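# Lay the duct in the trench and close both covers

## Task

Put the duct down inside the covered trench and then close both covers again. It only counts if the duct and covers stay in place without any robot holding them. When finished, release everything and move the arms away.

## Robot and tools

ROBOTS. There are three identical i2rt Big YAM arms: arm1, arm2 and arm3. Each has six joints, a two-finger gripper and a camera on its wrist. With joints 1 and 6 at 0 and the hand level and pointing forward, the wrist camera rides on top of the hand and looks toward the fingertips. The hand can reach roughly 1.0 m from the joint 1 axis. The joints move at different speeds, so the hand can sweep a wide path between two postures. The arms do not wait for each other. A loose object may sometimes get a short push from outside.

FRAMES. There is one shared scene frame. Its origin is on the floor and +z points up. The hand point is midway between the fingertips. The hand's z axis runs along the fingers, and the fingers close along its y axis. Camera calibration lines use OpenCV conventions. T_world_to_cam maps scene coordinates to camera coordinates, in metres. pos_world gives the camera position. The calibration can be off by a few degrees and millimetres. Wrist camera poses are computed from joint readings, which adds error. cam_high is fixed in the room.

execute_actions(actions, cameras). actions is a list with exactly one action, or it is empty; an empty list just reports state and images. The action is an object keyed by robot name ("arm1", "arm2", "arm3"). Under each name goes "joints", an object of absolute targets keyed by joint name. These are not offsets. Any subset of joints may be named. All motions start together and may end at different times. Joint names, units, allowed ranges and done-tolerances:
- joint1_rad: -2.879 to 2.879, ±0.045. Base turn; positive is counter-clockwise from above; 0 is the direction the foot faces.
- joint2_rad: 0 to 3.141, ±0.14. Shoulder; 0 has the upper arm roughly level and pointing back; positive raises it and swings it forward.
- joint3_rad: 0 to 3.019, ±0.09. Elbow; 0 is folded; positive opens it.
- joint4_rad: -1.692 to 1.57, ±0.055. Hand pitch; positive tilts the fingers up.
- joint5_rad: -1.57 to 1.57, ±0.03. Hand sideways swing; positive is toward the arm's right.
- joint6_rad: -2.094 to 2.094, ±0.035. Hand roll; positive is clockwise seen from behind.
- gripper_m: 0 to 0.093, ±0.003. Fingertip gap in metres. The grip force limit is about 50 to 62 N per pad, less on some units.
Example: {"arm1": {"joints": {"gripper_m": 0.05}}, "arm2": {"joints": {"joint1_rad": 0.3}}}.
Omitted joints or arms may still be driving toward earlier targets. An unknown key or an out-of-range value rejects the whole call, and nothing moves. One action lasts at most 15 s. cameras is a list drawn from arm1_cam_wrist, arm2_cam_wrist, arm3_cam_wrist, cam_high, all. Omitted, null or ["all"] returns every camera; [] returns none. The result includes state and one end-of-call image per requested camera, in the order of the "pictures" line.

wait(seconds). seconds is 0 to 10. It commands nothing new and returns the same as an empty action.

zoom_image(camera, region). Gives a finer view of part of a camera's latest full image. region is [x0, y0, x1, y1] in image pixels, origin at top-left, at most 504x504.

finished_scene(scene). scene is 1 or 2. It ends the scene after the last command is held, reports success and gives the next scene's task. It cannot be undone. If you resume from a summary, first send an empty execute_actions to learn the current scene and task.

RESULT LINES. joint_positions gives the current angles. Joint torques are the drives' total output, with per-arm offset, scale and noise; they are nonzero even in free air. joint_status reports how each commanded motion ended:
- "off_target": the joint stopped short and may keep pushing.
- "contact_stop" or "time_out": the joint holds where it stopped. After time_out, a joint may keep pushing toward its target, or toward one within 0.375, 0.375, 0.113, 0.225, 0.075, 0.3 rad (joints 1 to 6) of where it stands. on_its_own names such joints, and they move by themselves if the path clears. To relieve the push, command the reported position.
- "joint command not followed", with a cause line: the self/inter-arm collision check withheld the arm's targets. The gripper target still runs. Withheld joints show "not_followed" and may be retried with later actions.
- on_its_own: lists what the call did not command. Its "held at" value is the target held, not the actual position.
- MOTOR HOT: a motor is at 85 °C or more.
- OVER-TEMPERATURE FAULT: a motor hit 100 °C, so that arm goes limp and falls. Named keys then show "limit_stop_at_motor_heat"; resend those targets.
A stop reported in one call cancels that reply's later execute_actions, wait and finished_scene calls.

CAUTIONS. The arms do not stop on contact and can push hard. Long hard pushing or holding a load heats motors, even while you think. Joints holding loads sag. Tiny target changes may not move a joint. The collision check ignores fingers, gripper housings and wrist cameras and can react late. A hard press between two robots fails the run, and a hard hit may too. Pushing anything out of the work area or onto the floor fails the task. Robot motion time counts, so fewer and shorter moves are better. At the end, open the grippers and pull the arms away so that duct and covers stay put on their own.

Each tool is called after "Emit:" as name(argument=value, ...), one argument or row to a line, values as JSON.

## Session

I'll start by looking at the scene.

Emit:
execute_actions(
  actions=[],
)

Scene clock: 0.00 s.
Joint torques (N m, as the arm reports them, + toward a larger angle): no reading
arm1.joint_positions: joint1_rad=-0.007 joint2_rad=+0.455 joint3_rad=+1.312 joint4_rad=-1.247 joint5_rad=+0.022 joint6_rad=+0.344 gripper_m=+0.094
arm1.joint_status: not commanded
arm1.hand: x=-0.7801 y=-0.0696 z=+1.4702 quat_wxyz=(-0.550, -0.145, -0.818, -0.083) (m; scene frame)
arm2.joint_positions: joint1_rad=-0.486 joint2_rad=+0.463 joint3_rad=+1.423 joint4_rad=-1.399 joint5_rad=+0.202 joint6_rad=-0.388 gripper_m=+0.095
arm2.joint_status: not commanded
arm2.hand: x=+0.1354 y=-0.4411 z=+1.3221 quat_wxyz=(-0.536, +0.506, -0.670, -0.091) (m; scene frame)
arm3.joint_positions: joint1_rad=-0.045 joint2_rad=+0.501 joint3_rad=+1.429 joint4_rad=-1.162 joint5_rad=+0.128 joint6_rad=+0.492 gripper_m=+0.095
arm3.joint_status: not commanded
arm3.hand: x=+0.7832 y=-0.0694 z=+1.5883 quat_wxyz=(-0.092, -0.745, +0.243, +0.615) (m; scene frame)
pictures: arm1_cam_wrist, arm2_cam_wrist, arm3_cam_wrist, cam_high
Images, in order (width x height): arm1_cam_wrist 504x504, arm2_cam_wrist 504x504, arm3_cam_wrist 504x504, cam_high 504x504.

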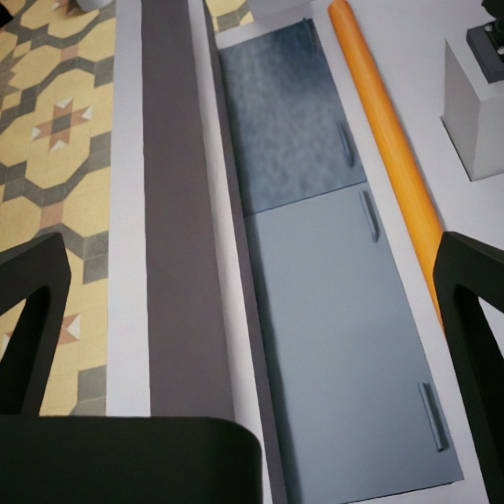

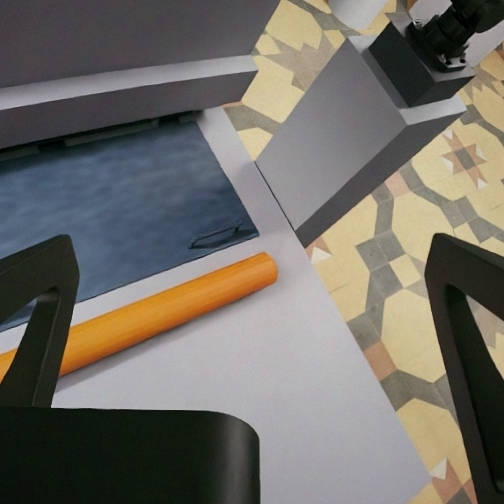

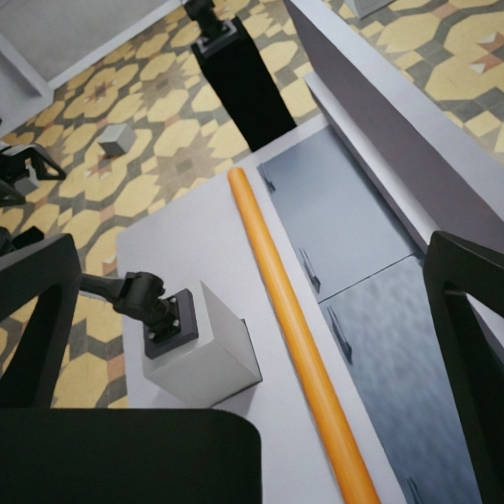

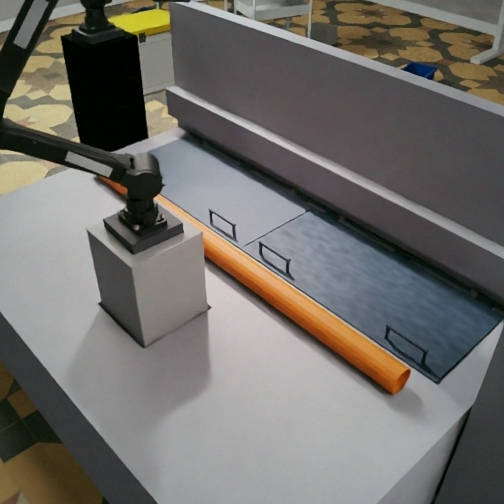

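Emit:
zoom_image(
  camera="cam_high",
  region=[0, 0, 504, 504],
)

Emit:
zoom_image(
  camera="cam_high",
  region=[150, 120, 350, 300],
)

Emit:
zoom_image(
  camera="cam_high",
  region=[300, 230, 504, 420],
)

Region (0, 0, 504, 504) of cam_high's 504x504 image, scaled by 1.000.

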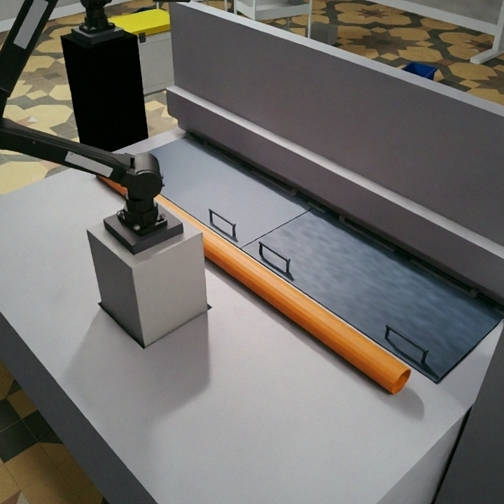

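Region (150, 120, 350, 300) of cam_high's 504x504 image, scaled by 2.520, with more detail than that image has; it fills the top 454 rows of this view, and the rest is white.

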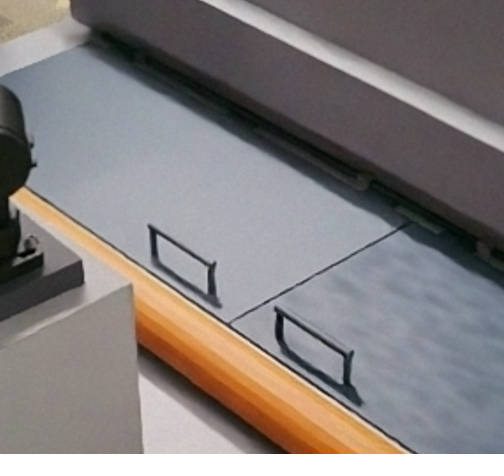

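Region (300, 230, 504, 420) of cam_high's 504x504 image, scaled by 2.471, with more detail than that image has; it fills the top 469 rows of this view, and the rest is white.

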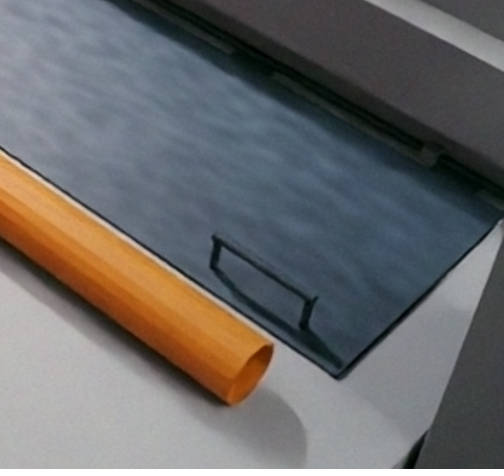

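Emit:
zoom_image(
  camera="cam_high",
  region=[60, 120, 260, 360],
)

Emit:
zoom_image(
  camera="cam_high",
  region=[0, 0, 250, 220],
)

Emit:
zoom_image(
  camera="arm3_cam_wrist",
  region=[60, 100, 460, 500],
)

Region (60, 120, 260, 360) of cam_high's 504x504 image, scaled by 2.100, with more detail than that image has.

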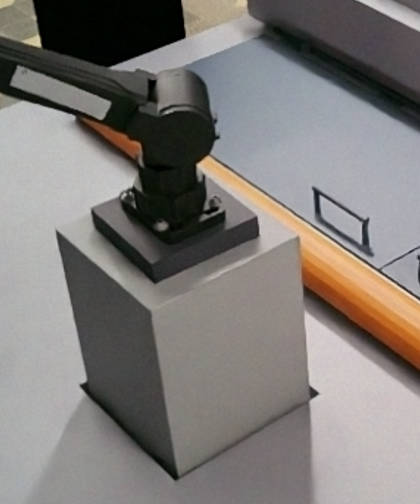

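Region (0, 0, 250, 220) of cam_high's 504x504 image, scaled by 2.016, with more detail than that image has; it fills the top 444 rows of this view, and the rest is white.

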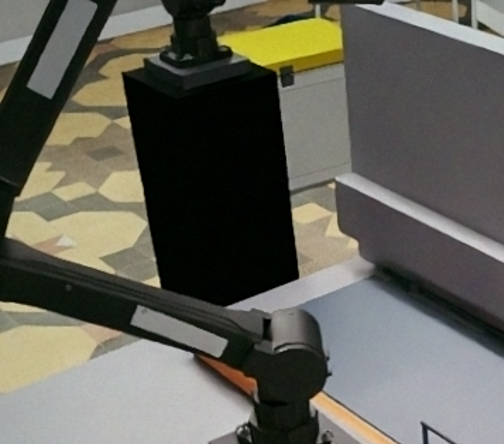

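Region (60, 100, 460, 500) of arm3_cam_wrist's 504x504 image, scaled by 1.260, with more detail than that image has.

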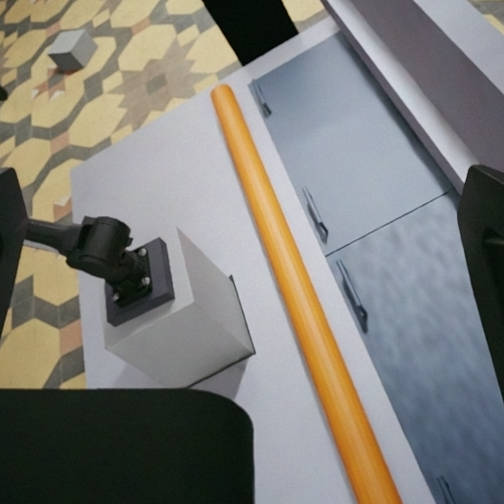

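Emit:
zoom_image(
  camera="arm1_cam_wrist",
  region=[200, 0, 504, 304],
)

Emit:
zoom_image(
  camera="arm1_cam_wrist",
  region=[200, 200, 504, 504],
)

Emit:
zoom_image(
  camera="arm2_cam_wrist",
  region=[0, 60, 340, 400],
)

Region (200, 0, 504, 304) of arm1_cam_wrist's 504x504 image, scaled by 1.658, with more detail than that image has.

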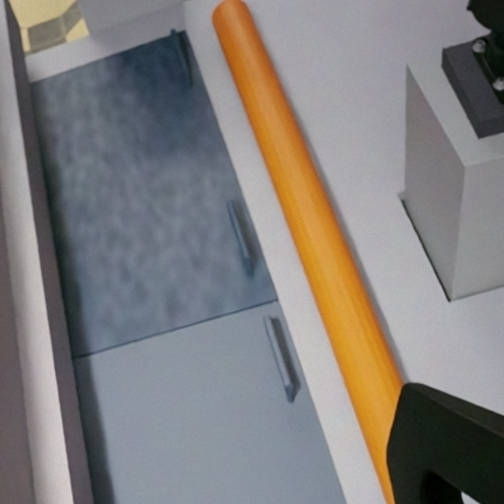

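Region (200, 200, 504, 504) of arm1_cam_wrist's 504x504 image, scaled by 1.658, with more detail than that image has.

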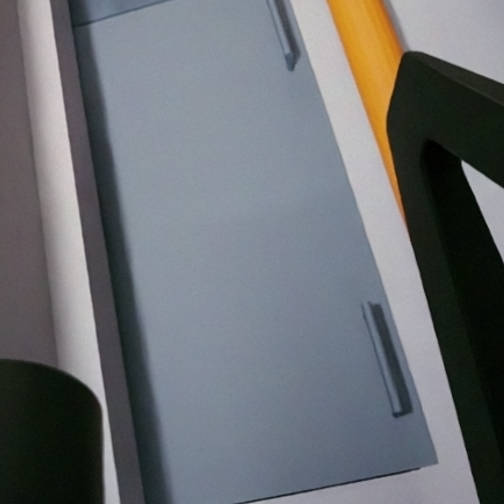

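Region (0, 60, 340, 400) of arm2_cam_wrist's 504x504 image, scaled by 1.482, with more detail than that image has.

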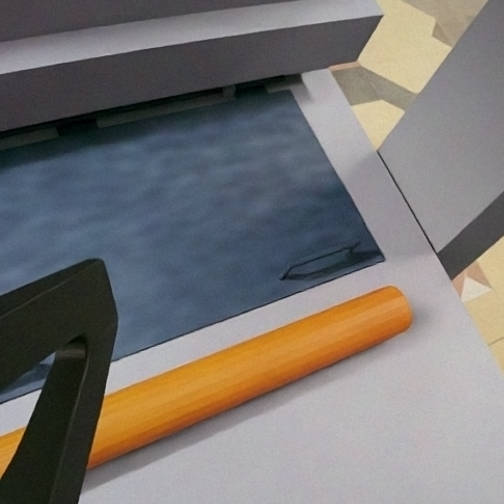

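Emit:
zoom_image(
  camera="cam_high",
  region=[150, 60, 290, 200],
)

Emit:
zoom_image(
  camera="cam_high",
  region=[384, 200, 504, 340],
)

Emit:
zoom_image(
  camera="arm3_cam_wrist",
  region=[220, 60, 440, 280],
)

Region (150, 60, 290, 200) of cam_high's 504x504 image, scaled by 3.600, with more detail than that image has.

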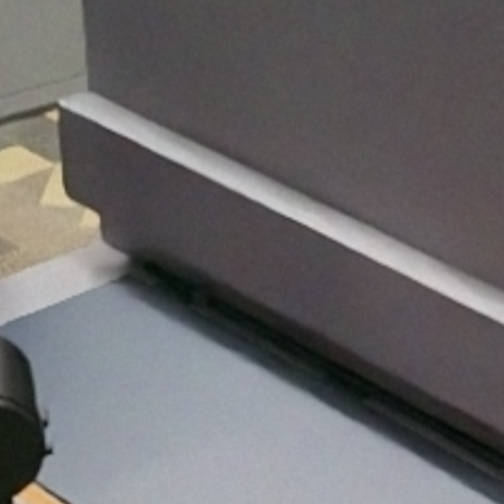

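Region (384, 200, 504, 340) of cam_high's 504x504 image, scaled by 3.600, with more detail than that image has; it fills the left 432 columns of this view, and the rest is white.

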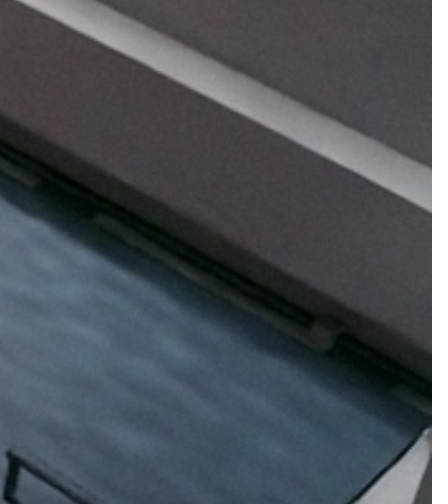

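Region (220, 60, 440, 280) of arm3_cam_wrist's 504x504 image, scaled by 2.291, with more detail than that image has.

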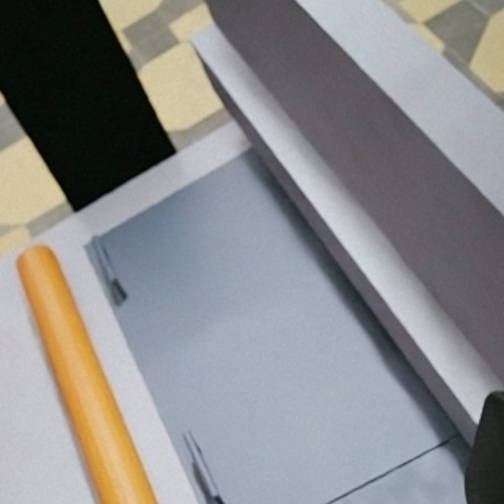

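Emit:
execute_actions(
  actions=[
    {"arm1": {"joints": {"joint1_rad": -0.2, "joint2_rad": 1.5, "joint3_rad": 1.2, "joint4_rad": -1.2, "joint5_rad": 0.0, "joint6_rad": 0.0}}, "arm2": {"joints": {"joint1_rad": 0.0, "joint2_rad": 1.2, "joint3_rad": 1.0, "joint4_rad": -1.0, "joint5_rad": 0.0, "joint6_rad": 1.5}}, "arm3": {"joints": {"joint1_rad": 0.2, "joint2_rad": 1.7, "joint3_rad": 1.5, "joint4_rad": -1.3, "joint5_rad": 0.0, "joint6_rad": 0.0}}},
  ],
)

Scene clock: 122.30 s.
Joint torques (N m, as the arm reports them, + toward a larger angle): arm1=[ -0.12 -14.39   8.37   0.89   0.04  -0.1 ] | arm2=[ 0.54 -8.04  9.61  1.37 -0.05  0.08] | arm3=[  1.11 -18.73   8.35   0.07  -0.13  -0.09]
arm1.joint_positions: joint1_rad=-0.189 joint2_rad=+1.505 joint3_rad=+1.201 joint4_rad=-1.206 joint5_rad=+0.004 joint6_rad=+0.009 gripper_m=+0.094
arm1.joint_status: all done
arm1.hand: x=-0.5329 y=-0.1495 z=+1.0707 quat_wxyz=(-0.030, -0.094, -0.995, +0.008) (m; scene frame)
arm2.joint_positions: joint1_rad=+0.000 joint2_rad=+1.197 joint3_rad=+0.967 joint4_rad=-1.021 joint5_rad=+0.003 joint6_rad=+1.491 gripper_m=+0.095
arm2.joint_status: all done
arm2.hand: x=+0.0494 y=-0.1558 z=+0.9407 quat_wxyz=(-0.013, +0.016, -0.987, -0.162) (m; scene frame)
arm3.joint_positions: joint1_rad=+0.188 joint2_rad=+1.701 joint3_rad=+1.486 joint4_rad=-1.291 joint5_rad=+0.002 joint6_rad=+0.010 gripper_m=+0.095
arm3.joint_status: all done
arm3.hand: x=+0.4529 y=-0.2022 z=+1.1382 quat_wxyz=(-0.003, -0.995, -0.093, +0.033) (m; scene frame)
pictures: arm1_cam_wrist, arm2_cam_wrist, arm3_cam_wrist, cam_high
camera_calibration (this result's frames):
arm1_cam_wrist: T_world_to_cam=[[-0.172938, -0.984803, 0.0160092, -0.254101], [-0.828884, 0.154299, 0.53772, -0.988532], [-0.532018, 0.0797225, -0.842972, 0.75903], [0, 0, 0, 1]] pos_world=[-0.459505, -0.158222, 1.17546]
arm2_cam_wrist: T_world_to_cam=[[0.0356954, -0.939, -0.34206, 0.171125], [-0.827442, -0.21971, 0.516786, -0.471223], [-0.560416, 0.264587, -0.78481, 0.93089], [0, 0, 0, 1]] pos_world=[0.125667, -0.189148, 1.03263]
arm3_cam_wrist: T_world_to_cam=[[-0.194113, 0.980949, 0.00765437, 0.280676], [0.841434, 0.162484, 0.515352, -0.930713], [0.50429, 0.106477, -0.856945, 0.889175], [0, 0, 0, 1]] pos_world=[0.389215, -0.218779, 1.23947]
Images, in order (width x height): arm1_cam_wrist 504x504, arm2_cam_wrist 504x504, arm3_cam_wrist 504x504, cam_high 504x504.

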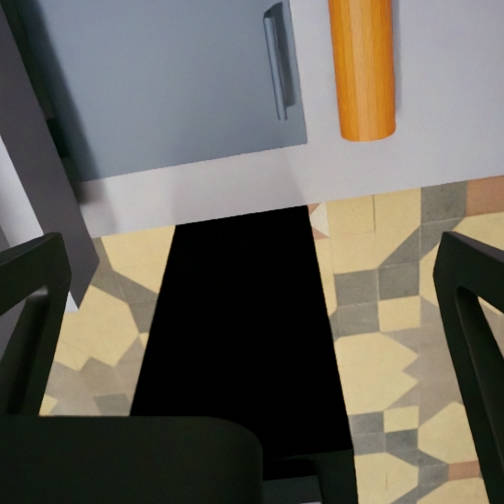

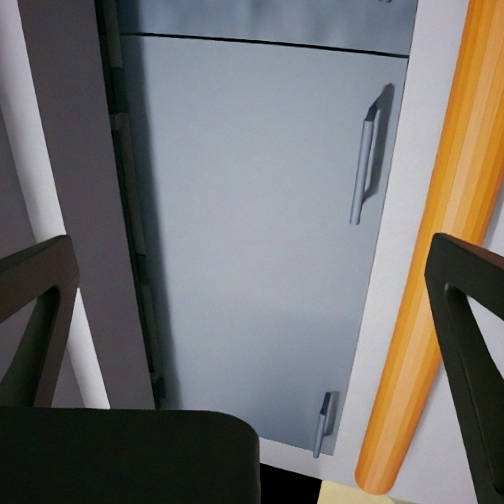

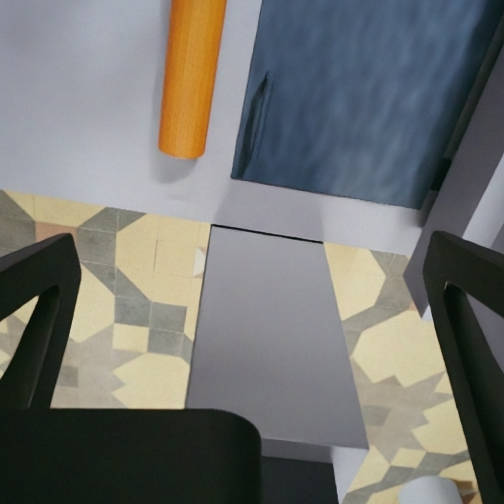

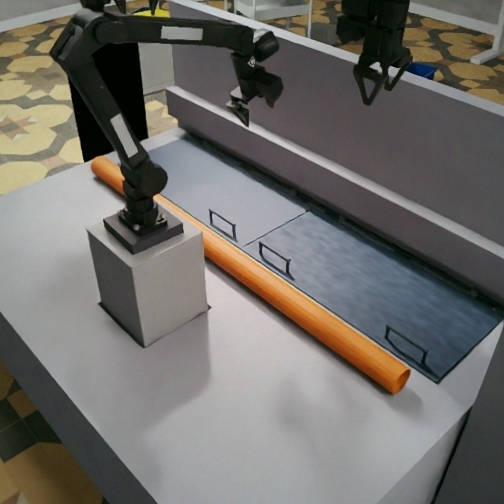

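Emit:
execute_actions(
  actions=[
    {"arm1": {"joints": {"joint4_rad": -0.55}}, "arm2": {"joints": {"joint3_rad": 1.5}}, "arm3": {"joints": {"joint2_rad": 1.15}}},
  ],
  cameras=[],
)

Scene clock: 157.67 s.
Joint torques (N m, as the arm reports them, + toward a larger angle): arm1=[ -0.04 -15.64   9.32   2.48   0.04  -0.1 ] | arm2=[ 0.74 -8.85 10.72  1.86 -0.08  0.06] | arm3=[ 1.02 -9.39  8.86  1.18 -0.14 -0.08]
arm1.joint_positions: joint1_rad=-0.189 joint2_rad=+1.505 joint3_rad=+1.201 joint4_rad=-0.566 joint5_rad=+0.004 joint6_rad=+0.009 gripper_m=+0.094
arm1.joint_status: all done
arm1.hand: x=-0.3915 y=-0.1748 z=+1.1282 quat_wxyz=(-0.342, -0.088, -0.935, +0.035) (m; scene frame)
arm2.joint_positions: joint1_rad=+0.000 joint2_rad=+1.197 joint3_rad=+1.460 joint4_rad=-1.015 joint5_rad=+0.003 joint6_rad=+1.492 gripper_m=+0.095
arm2.joint_status: all done
arm2.hand: x=+0.0533 y=-0.0585 z=+1.1932 quat_wxyz=(-0.028, +0.014, -0.916, -0.400) (m; scene frame)
arm3.joint_positions: joint1_rad=+0.188 joint2_rad=+1.154 joint3_rad=+1.486 joint4_rad=-1.292 joint5_rad=+0.002 joint6_rad=+0.010 gripper_m=+0.095
arm3.joint_status: all done
arm3.hand: x=+0.5462 y=-0.1831 z=+1.3951 quat_wxyz=(-0.031, -0.949, -0.088, +0.300) (m; scene frame)
pictures: none
No camera images: the call's "cameras" was empty. Leave "cameras" out to get every camera's image.

Emit:
execute_actions(
  actions=[
    {"arm1": {"joints": {"joint1_rad": -0.289, "joint2_rad": 2.234, "joint3_rad": 0.830, "joint4_rad": -0.167, "joint5_rad": 0.0, "joint6_rad": -0.277}}, "arm2": {"joints": {"joint1_rad": 0.174, "joint2_rad": 1.516, "joint3_rad": 0.533, "joint4_rad": -0.588, "joint5_rad": 0.0, "joint6_rad": 1.697}}, "arm3": {"joints": {"joint1_rad": 0.175, "joint2_rad": 2.384, "joint3_rad": 0.896, "joint4_rad": -0.083, "joint5_rad": 0.0, "joint6_rad": 0.188}}},
  ],
)

Scene clock: 235.77 s.
Joint torques (N m, as the arm reports them, + toward a larger angle): arm1=[  0.95 -15.1    2.36   0.92   0.05  -0.1 ] | arm2=[ -0.12 -10.4    4.07   0.54   0.01   0.14] | arm3=[ -1.14 -16.92   0.89   0.83  -0.13   0.1 ]
arm1.joint_positions: joint1_rad=-0.294 joint2_rad=+2.228 joint3_rad=+0.818 joint4_rad=-0.176 joint5_rad=+0.003 joint6_rad=-0.268 gripper_m=+0.094
arm1.joint_status: all done
arm1.hand: x=-0.6214 y=-0.1751 z=+0.6836 quat_wxyz=(+0.009, -0.008, -1.000, +0.003) (m; scene frame)
arm2.joint_positions: joint1_rad=+0.183 joint2_rad=+1.538 joint3_rad=+0.525 joint4_rad=-0.604 joint5_rad=+0.002 joint6_rad=+1.689 gripper_m=+0.095
arm2.joint_status: all done
arm2.hand: x=-0.0050 y=-0.2839 z=+0.6938 quat_wxyz=(-0.006, +0.008, -1.000, +0.020) (m; scene frame)
arm3.joint_positions: joint1_rad=+0.188 joint2_rad=+2.380 joint3_rad=+0.887 joint4_rad=-0.093 joint5_rad=+0.002 joint6_rad=+0.178 gripper_m=+0.095
arm3.joint_status: all done
arm3.hand: x=+0.6077 y=-0.1721 z=+0.6836 quat_wxyz=(+0.001, -1.000, -0.010, -0.006) (m; scene frame)
pictures: arm1_cam_wrist, arm2_cam_wrist, arm3_cam_wrist, cam_high
camera_calibration (this result's frames):
arm1_cam_wrist: T_world_to_cam=[[-0.00120985, -0.999949, 0.0100176, -0.180185], [-0.797804, 0.00700495, 0.602876, -0.900785], [-0.602915, -0.00726271, -0.797772, 0.297429], [0, 0, 0, 1]] pos_world=[-0.539544, -0.171705, 0.782147]
arm2_cam_wrist: T_world_to_cam=[[0.0164207, -0.999744, 0.0155928, -0.29716], [-0.822528, -0.00463991, 0.568706, -0.391733], [-0.568488, -0.0221641, -0.822393, 0.685175], [0, 0, 0, 1]] pos_world=[0.0721818, -0.283715, 0.790897]
arm3_cam_wrist: T_world_to_cam=[[-0.0286659, 0.99954, 0.00990526, 0.185826], [0.812941, 0.0175461, 0.582082, -0.884752], [0.581641, 0.0247383, -0.81307, 0.327267], [0, 0, 0, 1]] pos_world=[0.534225, -0.178313, 0.779249]
Images, in order (width x height): arm1_cam_wrist 504x504, arm2_cam_wrist 504x504, arm3_cam_wrist 504x504, cam_high 504x504.

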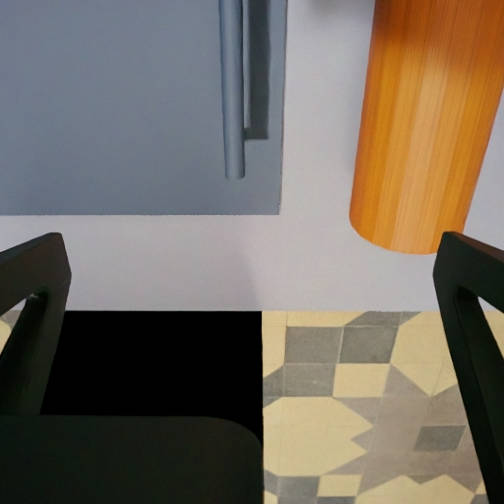

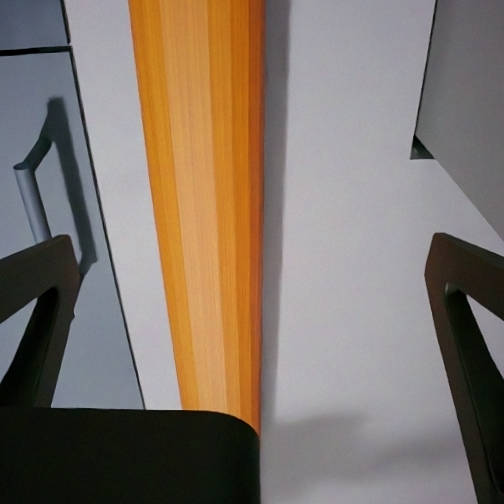

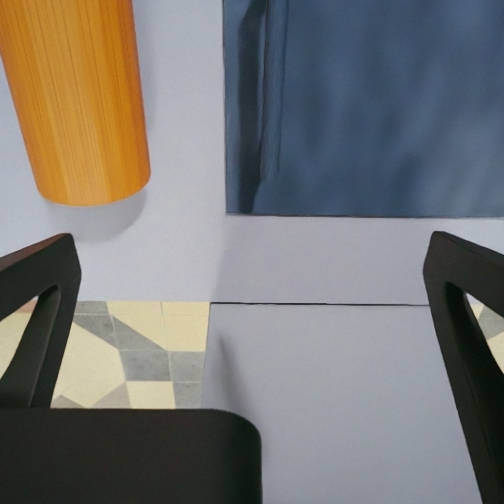

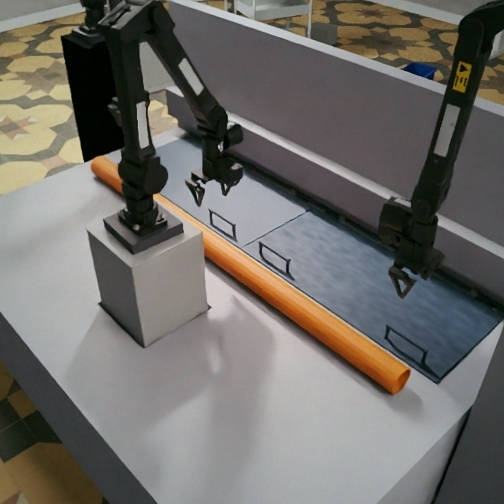

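Emit:
zoom_image(
  camera="arm1_cam_wrist",
  region=[150, 60, 350, 260],
)

Emit:
zoom_image(
  camera="arm3_cam_wrist",
  region=[150, 60, 350, 260],
)

Emit:
zoom_image(
  camera="arm2_cam_wrist",
  region=[0, 0, 400, 400],
)

Region (150, 60, 350, 260) of arm1_cam_wrist's 504x504 image, scaled by 2.520, with more detail than that image has.

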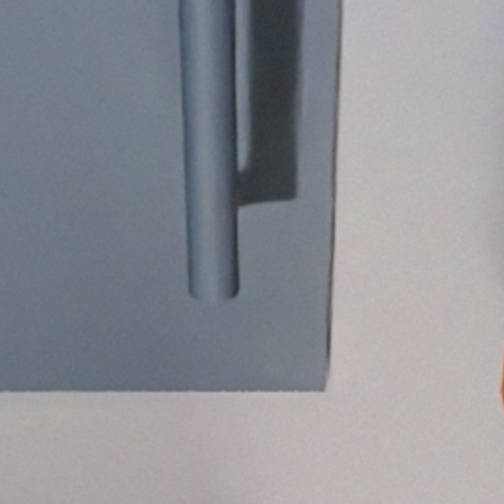

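Region (150, 60, 350, 260) of arm3_cam_wrist's 504x504 image, scaled by 2.520, with more detail than that image has.

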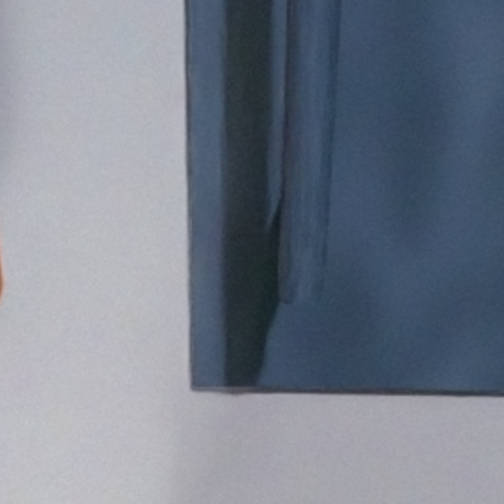

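Region (0, 0, 400, 400) of arm2_cam_wrist's 504x504 image, scaled by 1.260, with more detail than that image has.

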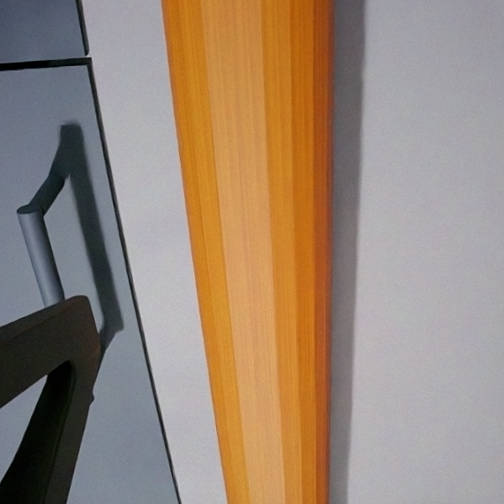

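Emit:
execute_actions(
  actions=[
    {"arm1": {"joints": {"joint1_rad": -0.268, "joint2_rad": 2.567, "joint3_rad": 0.969, "joint4_rad": 0.043, "joint6_rad": -0.259}}, "arm2": {"joints": {"joint1_rad": 0.222, "joint2_rad": 1.895, "joint3_rad": 0.560, "joint4_rad": -0.212, "joint6_rad": 1.750}}, "arm3": {"joints": {"joint1_rad": 0.160, "joint2_rad": 2.707, "joint3_rad": 1.080, "joint4_rad": 0.071, "joint6_rad": 0.178}}},
  ],
)

Scene clock: 288.20 s.
Joint torques (N m, as the arm reports them, + toward a larger angle): arm1=[  1.28 -18.47  -0.34   0.75   0.05   0.05] | arm2=[ 1.3  -9.87  2.43  0.64  0.01  0.17] | arm3=[ -1.   -19.58  -0.65   0.54  -0.11   0.01]
arm1.joint_positions: joint1_rad=-0.281 joint2_rad=+2.582 joint3_rad=+0.965 joint4_rad=+0.036 joint5_rad=+0.003 joint6_rad=-0.267 gripper_m=+0.094
arm1.joint_status: all done
arm1.hand: x=-0.6254 y=-0.1700 z=+0.5641 quat_wxyz=(+0.006, -0.002, -1.000, +0.004) (m; scene frame)
arm2.joint_positions: joint1_rad=+0.216 joint2_rad=+1.890 joint3_rad=+0.547 joint4_rad=-0.228 joint5_rad=+0.002 joint6_rad=+1.741 gripper_m=+0.095
arm2.joint_status: all done
arm2.hand: x=-0.0176 y=-0.2618 z=+0.6033 quat_wxyz=(-0.003, -0.001, -1.000, -0.003) (m; scene frame)
arm3.joint_positions: joint1_rad=+0.173 joint2_rad=+2.722 joint3_rad=+1.077 joint4_rad=+0.067 joint5_rad=+0.002 joint6_rad=+0.178 gripper_m=+0.095
arm3.joint_status: all done
arm3.hand: x=+0.6095 y=-0.1663 z=+0.5636 quat_wxyz=(+0.000, -1.000, -0.002, -0.002) (m; scene frame)
pictures: arm1_cam_wrist, arm2_cam_wrist, arm3_cam_wrist, cam_high
camera_calibration (this result's frames):
arm1_cam_wrist: T_world_to_cam=[[0.0109819, -0.999872, 0.0116142, -0.167202], [-0.801084, -0.00184597, 0.598549, -0.833118], [-0.598451, -0.0158771, -0.801002, 0.202926], [0, 0, 0, 1]] pos_world=[-0.54412, -0.165496, 0.663148]
arm2_cam_wrist: T_world_to_cam=[[-0.00173255, -0.999536, -0.0303943, -0.245958], [-0.819356, -0.0160057, 0.573062, -0.356028], [-0.573283, 0.0258966, -0.818948, 0.614467], [0, 0, 0, 1]] pos_world=[0.0601237, -0.267455, 0.699768]
arm3_cam_wrist: T_world_to_cam=[[-0.013316, 0.999876, 0.00839848, 0.172783], [0.818086, 0.00606475, 0.575064, -0.817616], [0.574942, 0.0145283, -0.818065, 0.233623], [0, 0, 0, 1]] pos_world=[0.536862, -0.171197, 0.659849]
Images, in order (width x height): arm1_cam_wrist 504x504, arm2_cam_wrist 504x504, arm3_cam_wrist 504x504, cam_high 504x504.

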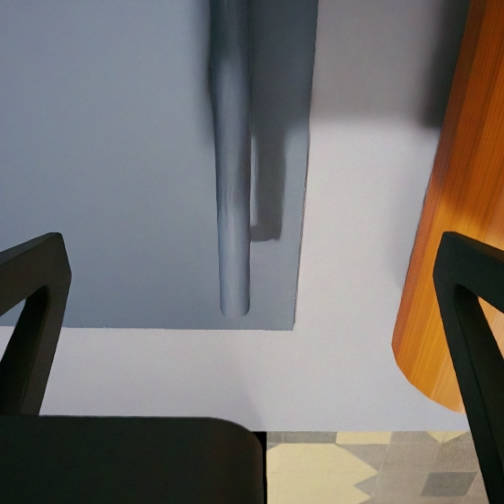

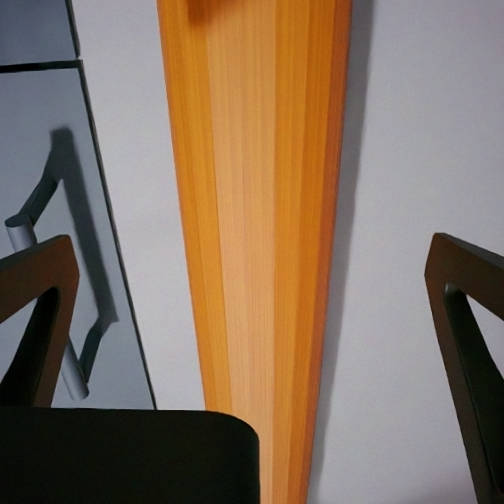

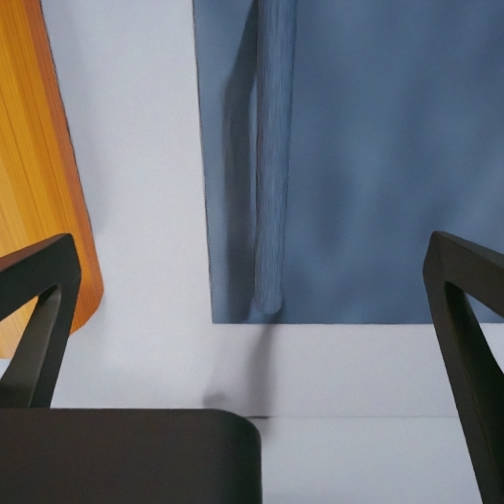

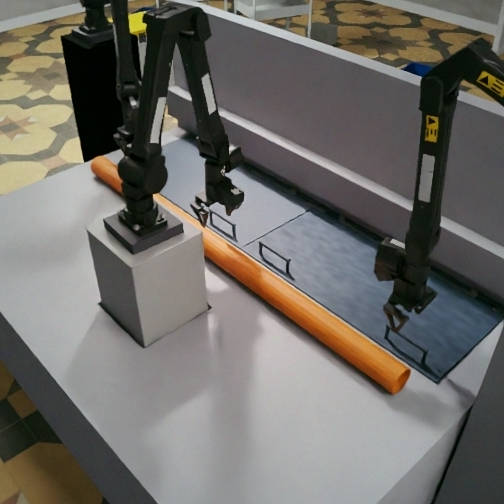

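Emit:
zoom_image(
  camera="arm1_cam_wrist",
  region=[170, 200, 330, 360],
)

Emit:
zoom_image(
  camera="arm3_cam_wrist",
  region=[180, 200, 340, 360],
)

Emit:
zoom_image(
  camera="arm2_cam_wrist",
  region=[100, 150, 400, 350],
)

Region (170, 200, 330, 360) of arm1_cam_wrist's 504x504 image, scaled by 3.150, with more detail than that image has.

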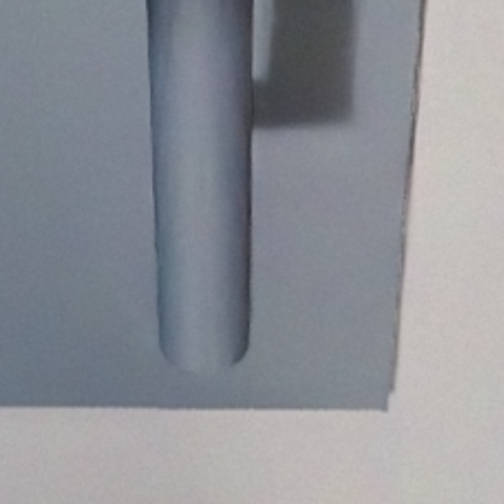

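Region (180, 200, 340, 360) of arm3_cam_wrist's 504x504 image, scaled by 3.150, with more detail than that image has.

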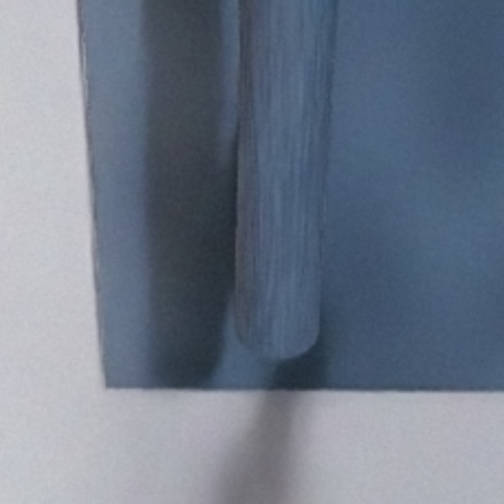

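Region (100, 150, 400, 350) of arm2_cam_wrist's 504x504 image, scaled by 1.680, with more detail than that image has.

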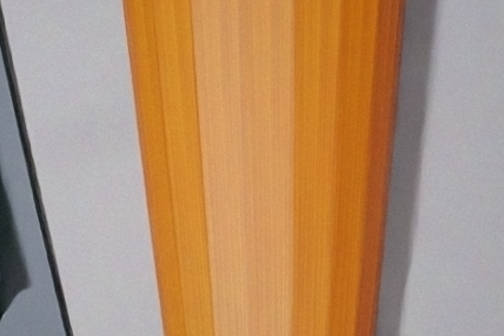

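Emit:
zoom_image(
  camera="cam_high",
  region=[360, 220, 460, 360],
)

Emit:
zoom_image(
  camera="cam_high",
  region=[170, 130, 270, 260],
)

Region (360, 220, 460, 360) of cam_high's 504x504 image, scaled by 3.600, with more detail than that image has; it fills the left 360 columns of this view, and the rest is white.

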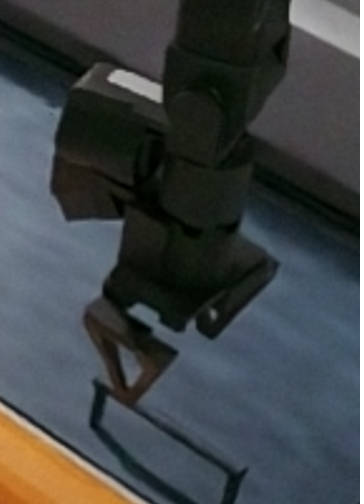

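Region (170, 130, 270, 260) of cam_high's 504x504 image, scaled by 3.877, with more detail than that image has; it fills the left 388 columns of this view, and the rest is white.

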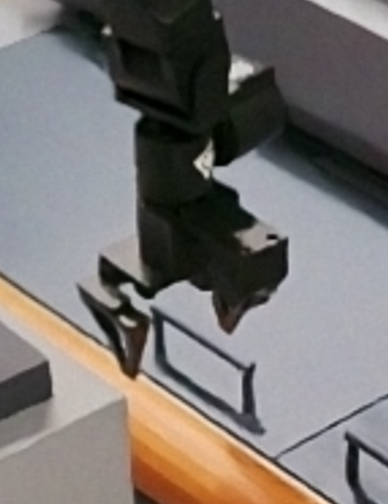

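Emit:
execute_actions(
  actions=[
    {"arm1": {"joints": {"joint1_rad": -0.250, "joint2_rad": 2.795, "joint3_rad": 1.132, "joint4_rad": 0.118, "gripper_m": 0.05}}, "arm2": {"joints": {"joint2_rad": 2.105, "joint3_rad": 0.605, "joint4_rad": -0.045}}, "arm3": {"joints": {"joint1_rad": 0.149, "joint2_rad": 2.927, "joint3_rad": 1.261, "joint4_rad": 0.118, "gripper_m": 0.05}}},
  ],
)

Scene clock: 331.20 s.
Joint torques (N m, as the arm reports them, + toward a larger angle): arm1=[  1.27 -17.77  -0.87   0.58   0.06   0.05] | arm2=[  0.93 -11.66   0.66   0.77   0.     0.14] | arm3=[ -1.17 -19.42  -0.94   0.47  -0.11   0.01]
arm1.joint_positions: joint1_rad=-0.262 joint2_rad=+2.805 joint3_rad=+1.130 joint4_rad=+0.117 joint5_rad=+0.003 joint6_rad=-0.267 gripper_m=+0.050
arm1.joint_status: all done
arm1.hand: x=-0.6174 y=-0.1657 z=+0.4833 quat_wxyz=(-0.005, +0.007, -1.000, +0.007) (m; scene frame)
arm2.joint_positions: joint1_rad=+0.216 joint2_rad=+2.102 joint3_rad=+0.602 joint4_rad=-0.062 joint5_rad=+0.002 joint6_rad=+1.742 gripper_m=+0.095
arm2.joint_status: all done
arm2.hand: x=-0.0191 y=-0.2512 z=+0.5482 quat_wxyz=(-0.002, -0.001, -1.000, -0.008) (m; scene frame)
arm3.joint_positions: joint1_rad=+0.162 joint2_rad=+2.935 joint3_rad=+1.258 joint4_rad=+0.116 joint5_rad=+0.002 joint6_rad=+0.178 gripper_m=+0.050
arm3.joint_status: all done
arm3.hand: x=+0.6059 y=-0.1633 z=+0.4835 quat_wxyz=(-0.001, -1.000, +0.003, +0.006) (m; scene frame)
pictures: arm1_cam_wrist, arm2_cam_wrist, arm3_cam_wrist, cam_high
camera_calibration (this result's frames):
arm1_cam_wrist: T_world_to_cam=[[0.0298933, -0.999388, 0.0181936, -0.153442], [-0.81431, -0.0137937, 0.580266, -0.779603], [-0.57966, -0.0321613, -0.814224, 0.158372], [0, 0, 0, 1]] pos_world=[-0.53845, -0.159008, 0.584119]
arm2_cam_wrist: T_world_to_cam=[[-0.00250884, -0.999205, -0.0397902, -0.231794], [-0.818447, -0.0208109, 0.574205, -0.327376], [-0.574577, 0.0340067, -0.817744, 0.569527], [0, 0, 0, 1]] pos_world=[0.0587164, -0.25779, 0.644485]
arm3_cam_wrist: T_world_to_cam=[[-0.00287245, 0.99998, 0.00562032, 0.165415], [0.827279, -0.000781151, 0.561791, -0.768861], [0.561785, 0.00626329, -0.82726, 0.181288], [0, 0, 0, 1]] pos_world=[0.534693, -0.167148, 0.580982]
Images, in order (width x height): arm1_cam_wrist 504x504, arm2_cam_wrist 504x504, arm3_cam_wrist 504x504, cam_high 504x504.

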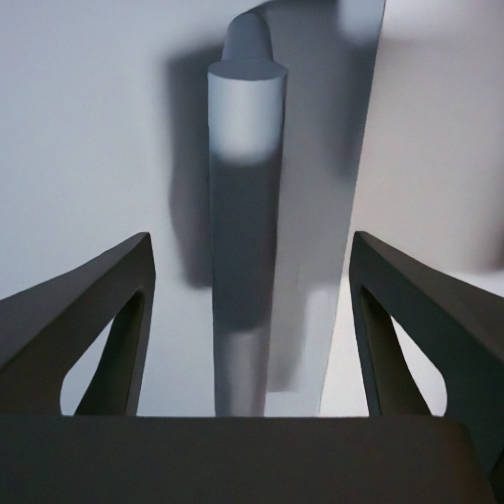

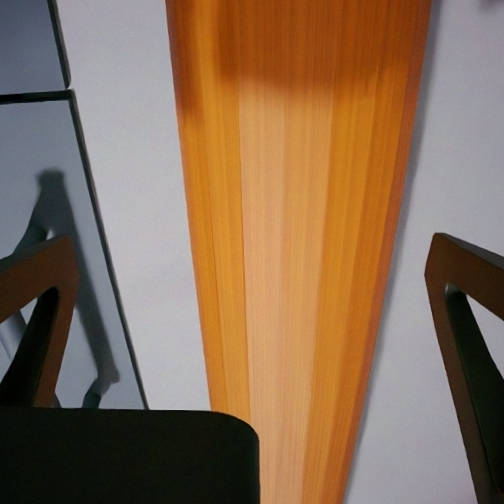

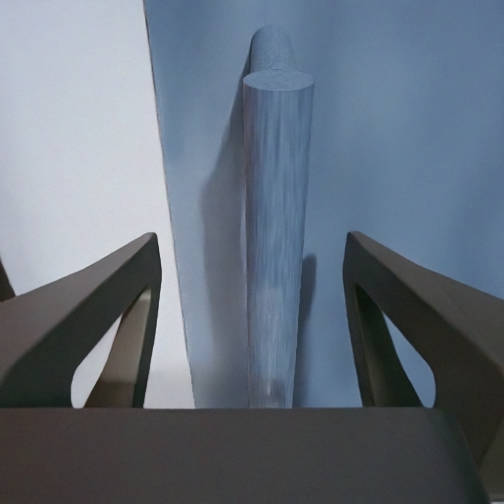

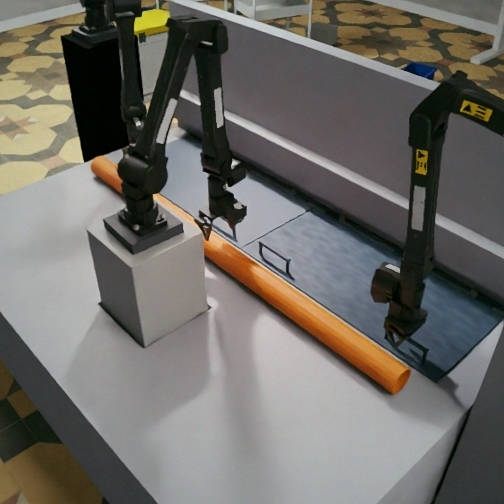

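Emit:
zoom_image(
  camera="arm2_cam_wrist",
  region=[100, 200, 460, 300],
)

Region (100, 200, 460, 300) of arm2_cam_wrist's 504x504 image, scaled by 1.400, with more detail than that image has.

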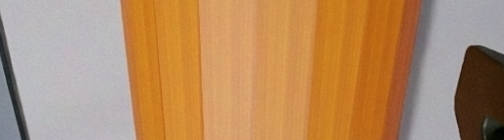

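Emit:
execute_actions(
  actions=[
    {"arm1": {"joints": {"gripper_m": 0.0}}, "arm2": {"joints": {"joint2_rad": 2.168, "joint3_rad": 0.592, "joint4_rad": 0.027}}, "arm3": {"joints": {"joint1_rad": 0.138, "gripper_m": 0.0}}},
  ],
)

Scene clock: 345.10 s.
Joint torques (N m, as the arm reports them, + toward a larger angle): arm1=[  1.11 -18.24  -0.98   0.62   0.34  -0.13] | arm2=[  1.4  -10.7   -0.05   0.69  -0.02   0.14] | arm3=[ -1.03 -19.25  -0.95   0.5   -0.15   0.09]
arm1.joint_positions: joint1_rad=-0.260 joint2_rad=+2.805 joint3_rad=+1.130 joint4_rad=+0.117 joint5_rad=-0.007 joint6_rad=-0.246 gripper_m=+0.009
arm1.joint_status: gripper_m off_target (ended at +0.009, target +0.000)
arm1.hand: x=-0.6170 y=-0.1634 z=+0.4833 quat_wxyz=(-0.006, -0.002, -1.000, +0.002) (m; scene frame)
arm2.joint_positions: joint1_rad=+0.216 joint2_rad=+2.155 joint3_rad=+0.595 joint4_rad=+0.010 joint5_rad=+0.002 joint6_rad=+1.742 gripper_m=+0.095
arm2.joint_status: all done
arm2.hand: x=-0.0183 y=-0.2560 z=+0.5336 quat_wxyz=(-0.001, -0.001, -1.000, -0.014) (m; scene frame)
arm3.joint_positions: joint1_rad=+0.150 joint2_rad=+2.935 joint3_rad=+1.258 joint4_rad=+0.116 joint5_rad=+0.003 joint6_rad=+0.169 gripper_m=+0.010
arm3.joint_status: gripper_m off_target (ended at +0.010, target +0.000); the others done
arm3.hand: x=+0.6051 y=-0.1586 z=+0.4835 quat_wxyz=(-0.001, -1.000, +0.005, +0.006) (m; scene frame)
pictures: arm1_cam_wrist, arm2_cam_wrist, arm3_cam_wrist, cam_high
camera_calibration (this result's frames):
arm1_cam_wrist: T_world_to_cam=[[0.0109242, -0.999904, 0.00856806, -0.158283], [-0.815531, -0.00395106, 0.578701, -0.777623], [-0.578611, -0.0133094, -0.815495, 0.163005], [0, 0, 0, 1]] pos_world=[-0.538129, -0.15917, 0.584297]
arm2_cam_wrist: T_world_to_cam=[[-0.00254655, -0.998673, -0.0514311, -0.230822], [-0.817306, -0.0275562, 0.575545, -0.32078], [-0.576199, 0.0435006, -0.816151, 0.559794], [0, 0, 0, 1]] pos_world=[0.0597898, -0.263706, 0.629628]
arm3_cam_wrist: T_world_to_cam=[[0.000952906, 0.999979, 0.00645299, 0.15799], [0.82733, -0.0044131, 0.561699, -0.768774], [0.561716, 0.00480351, -0.827316, 0.181524], [0, 0, 0, 1]] pos_world=[0.533915, -0.162252, 0.580977]
Images, in order (width x height): arm1_cam_wrist 504x504, arm2_cam_wrist 504x504, arm3_cam_wrist 504x504, cam_high 504x504.

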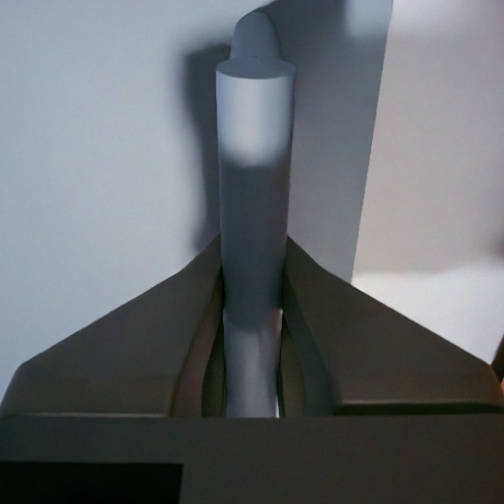

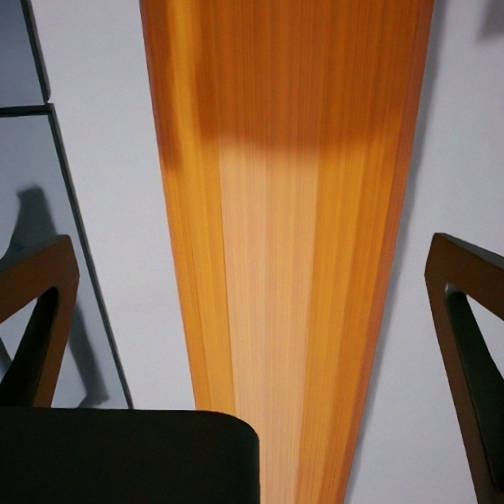

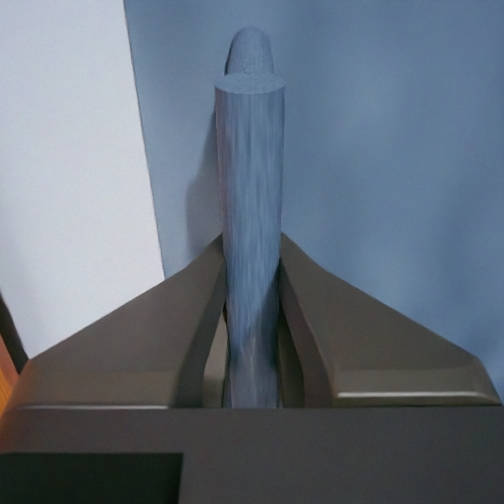

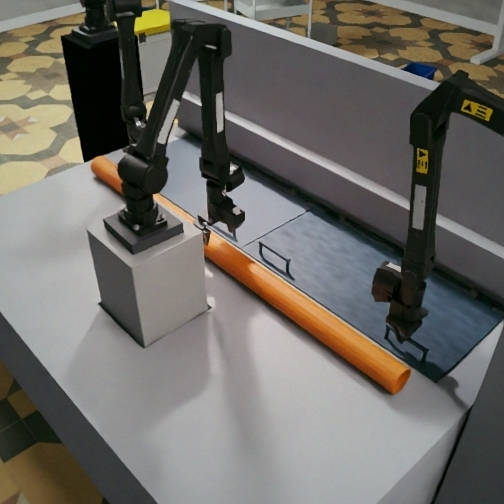

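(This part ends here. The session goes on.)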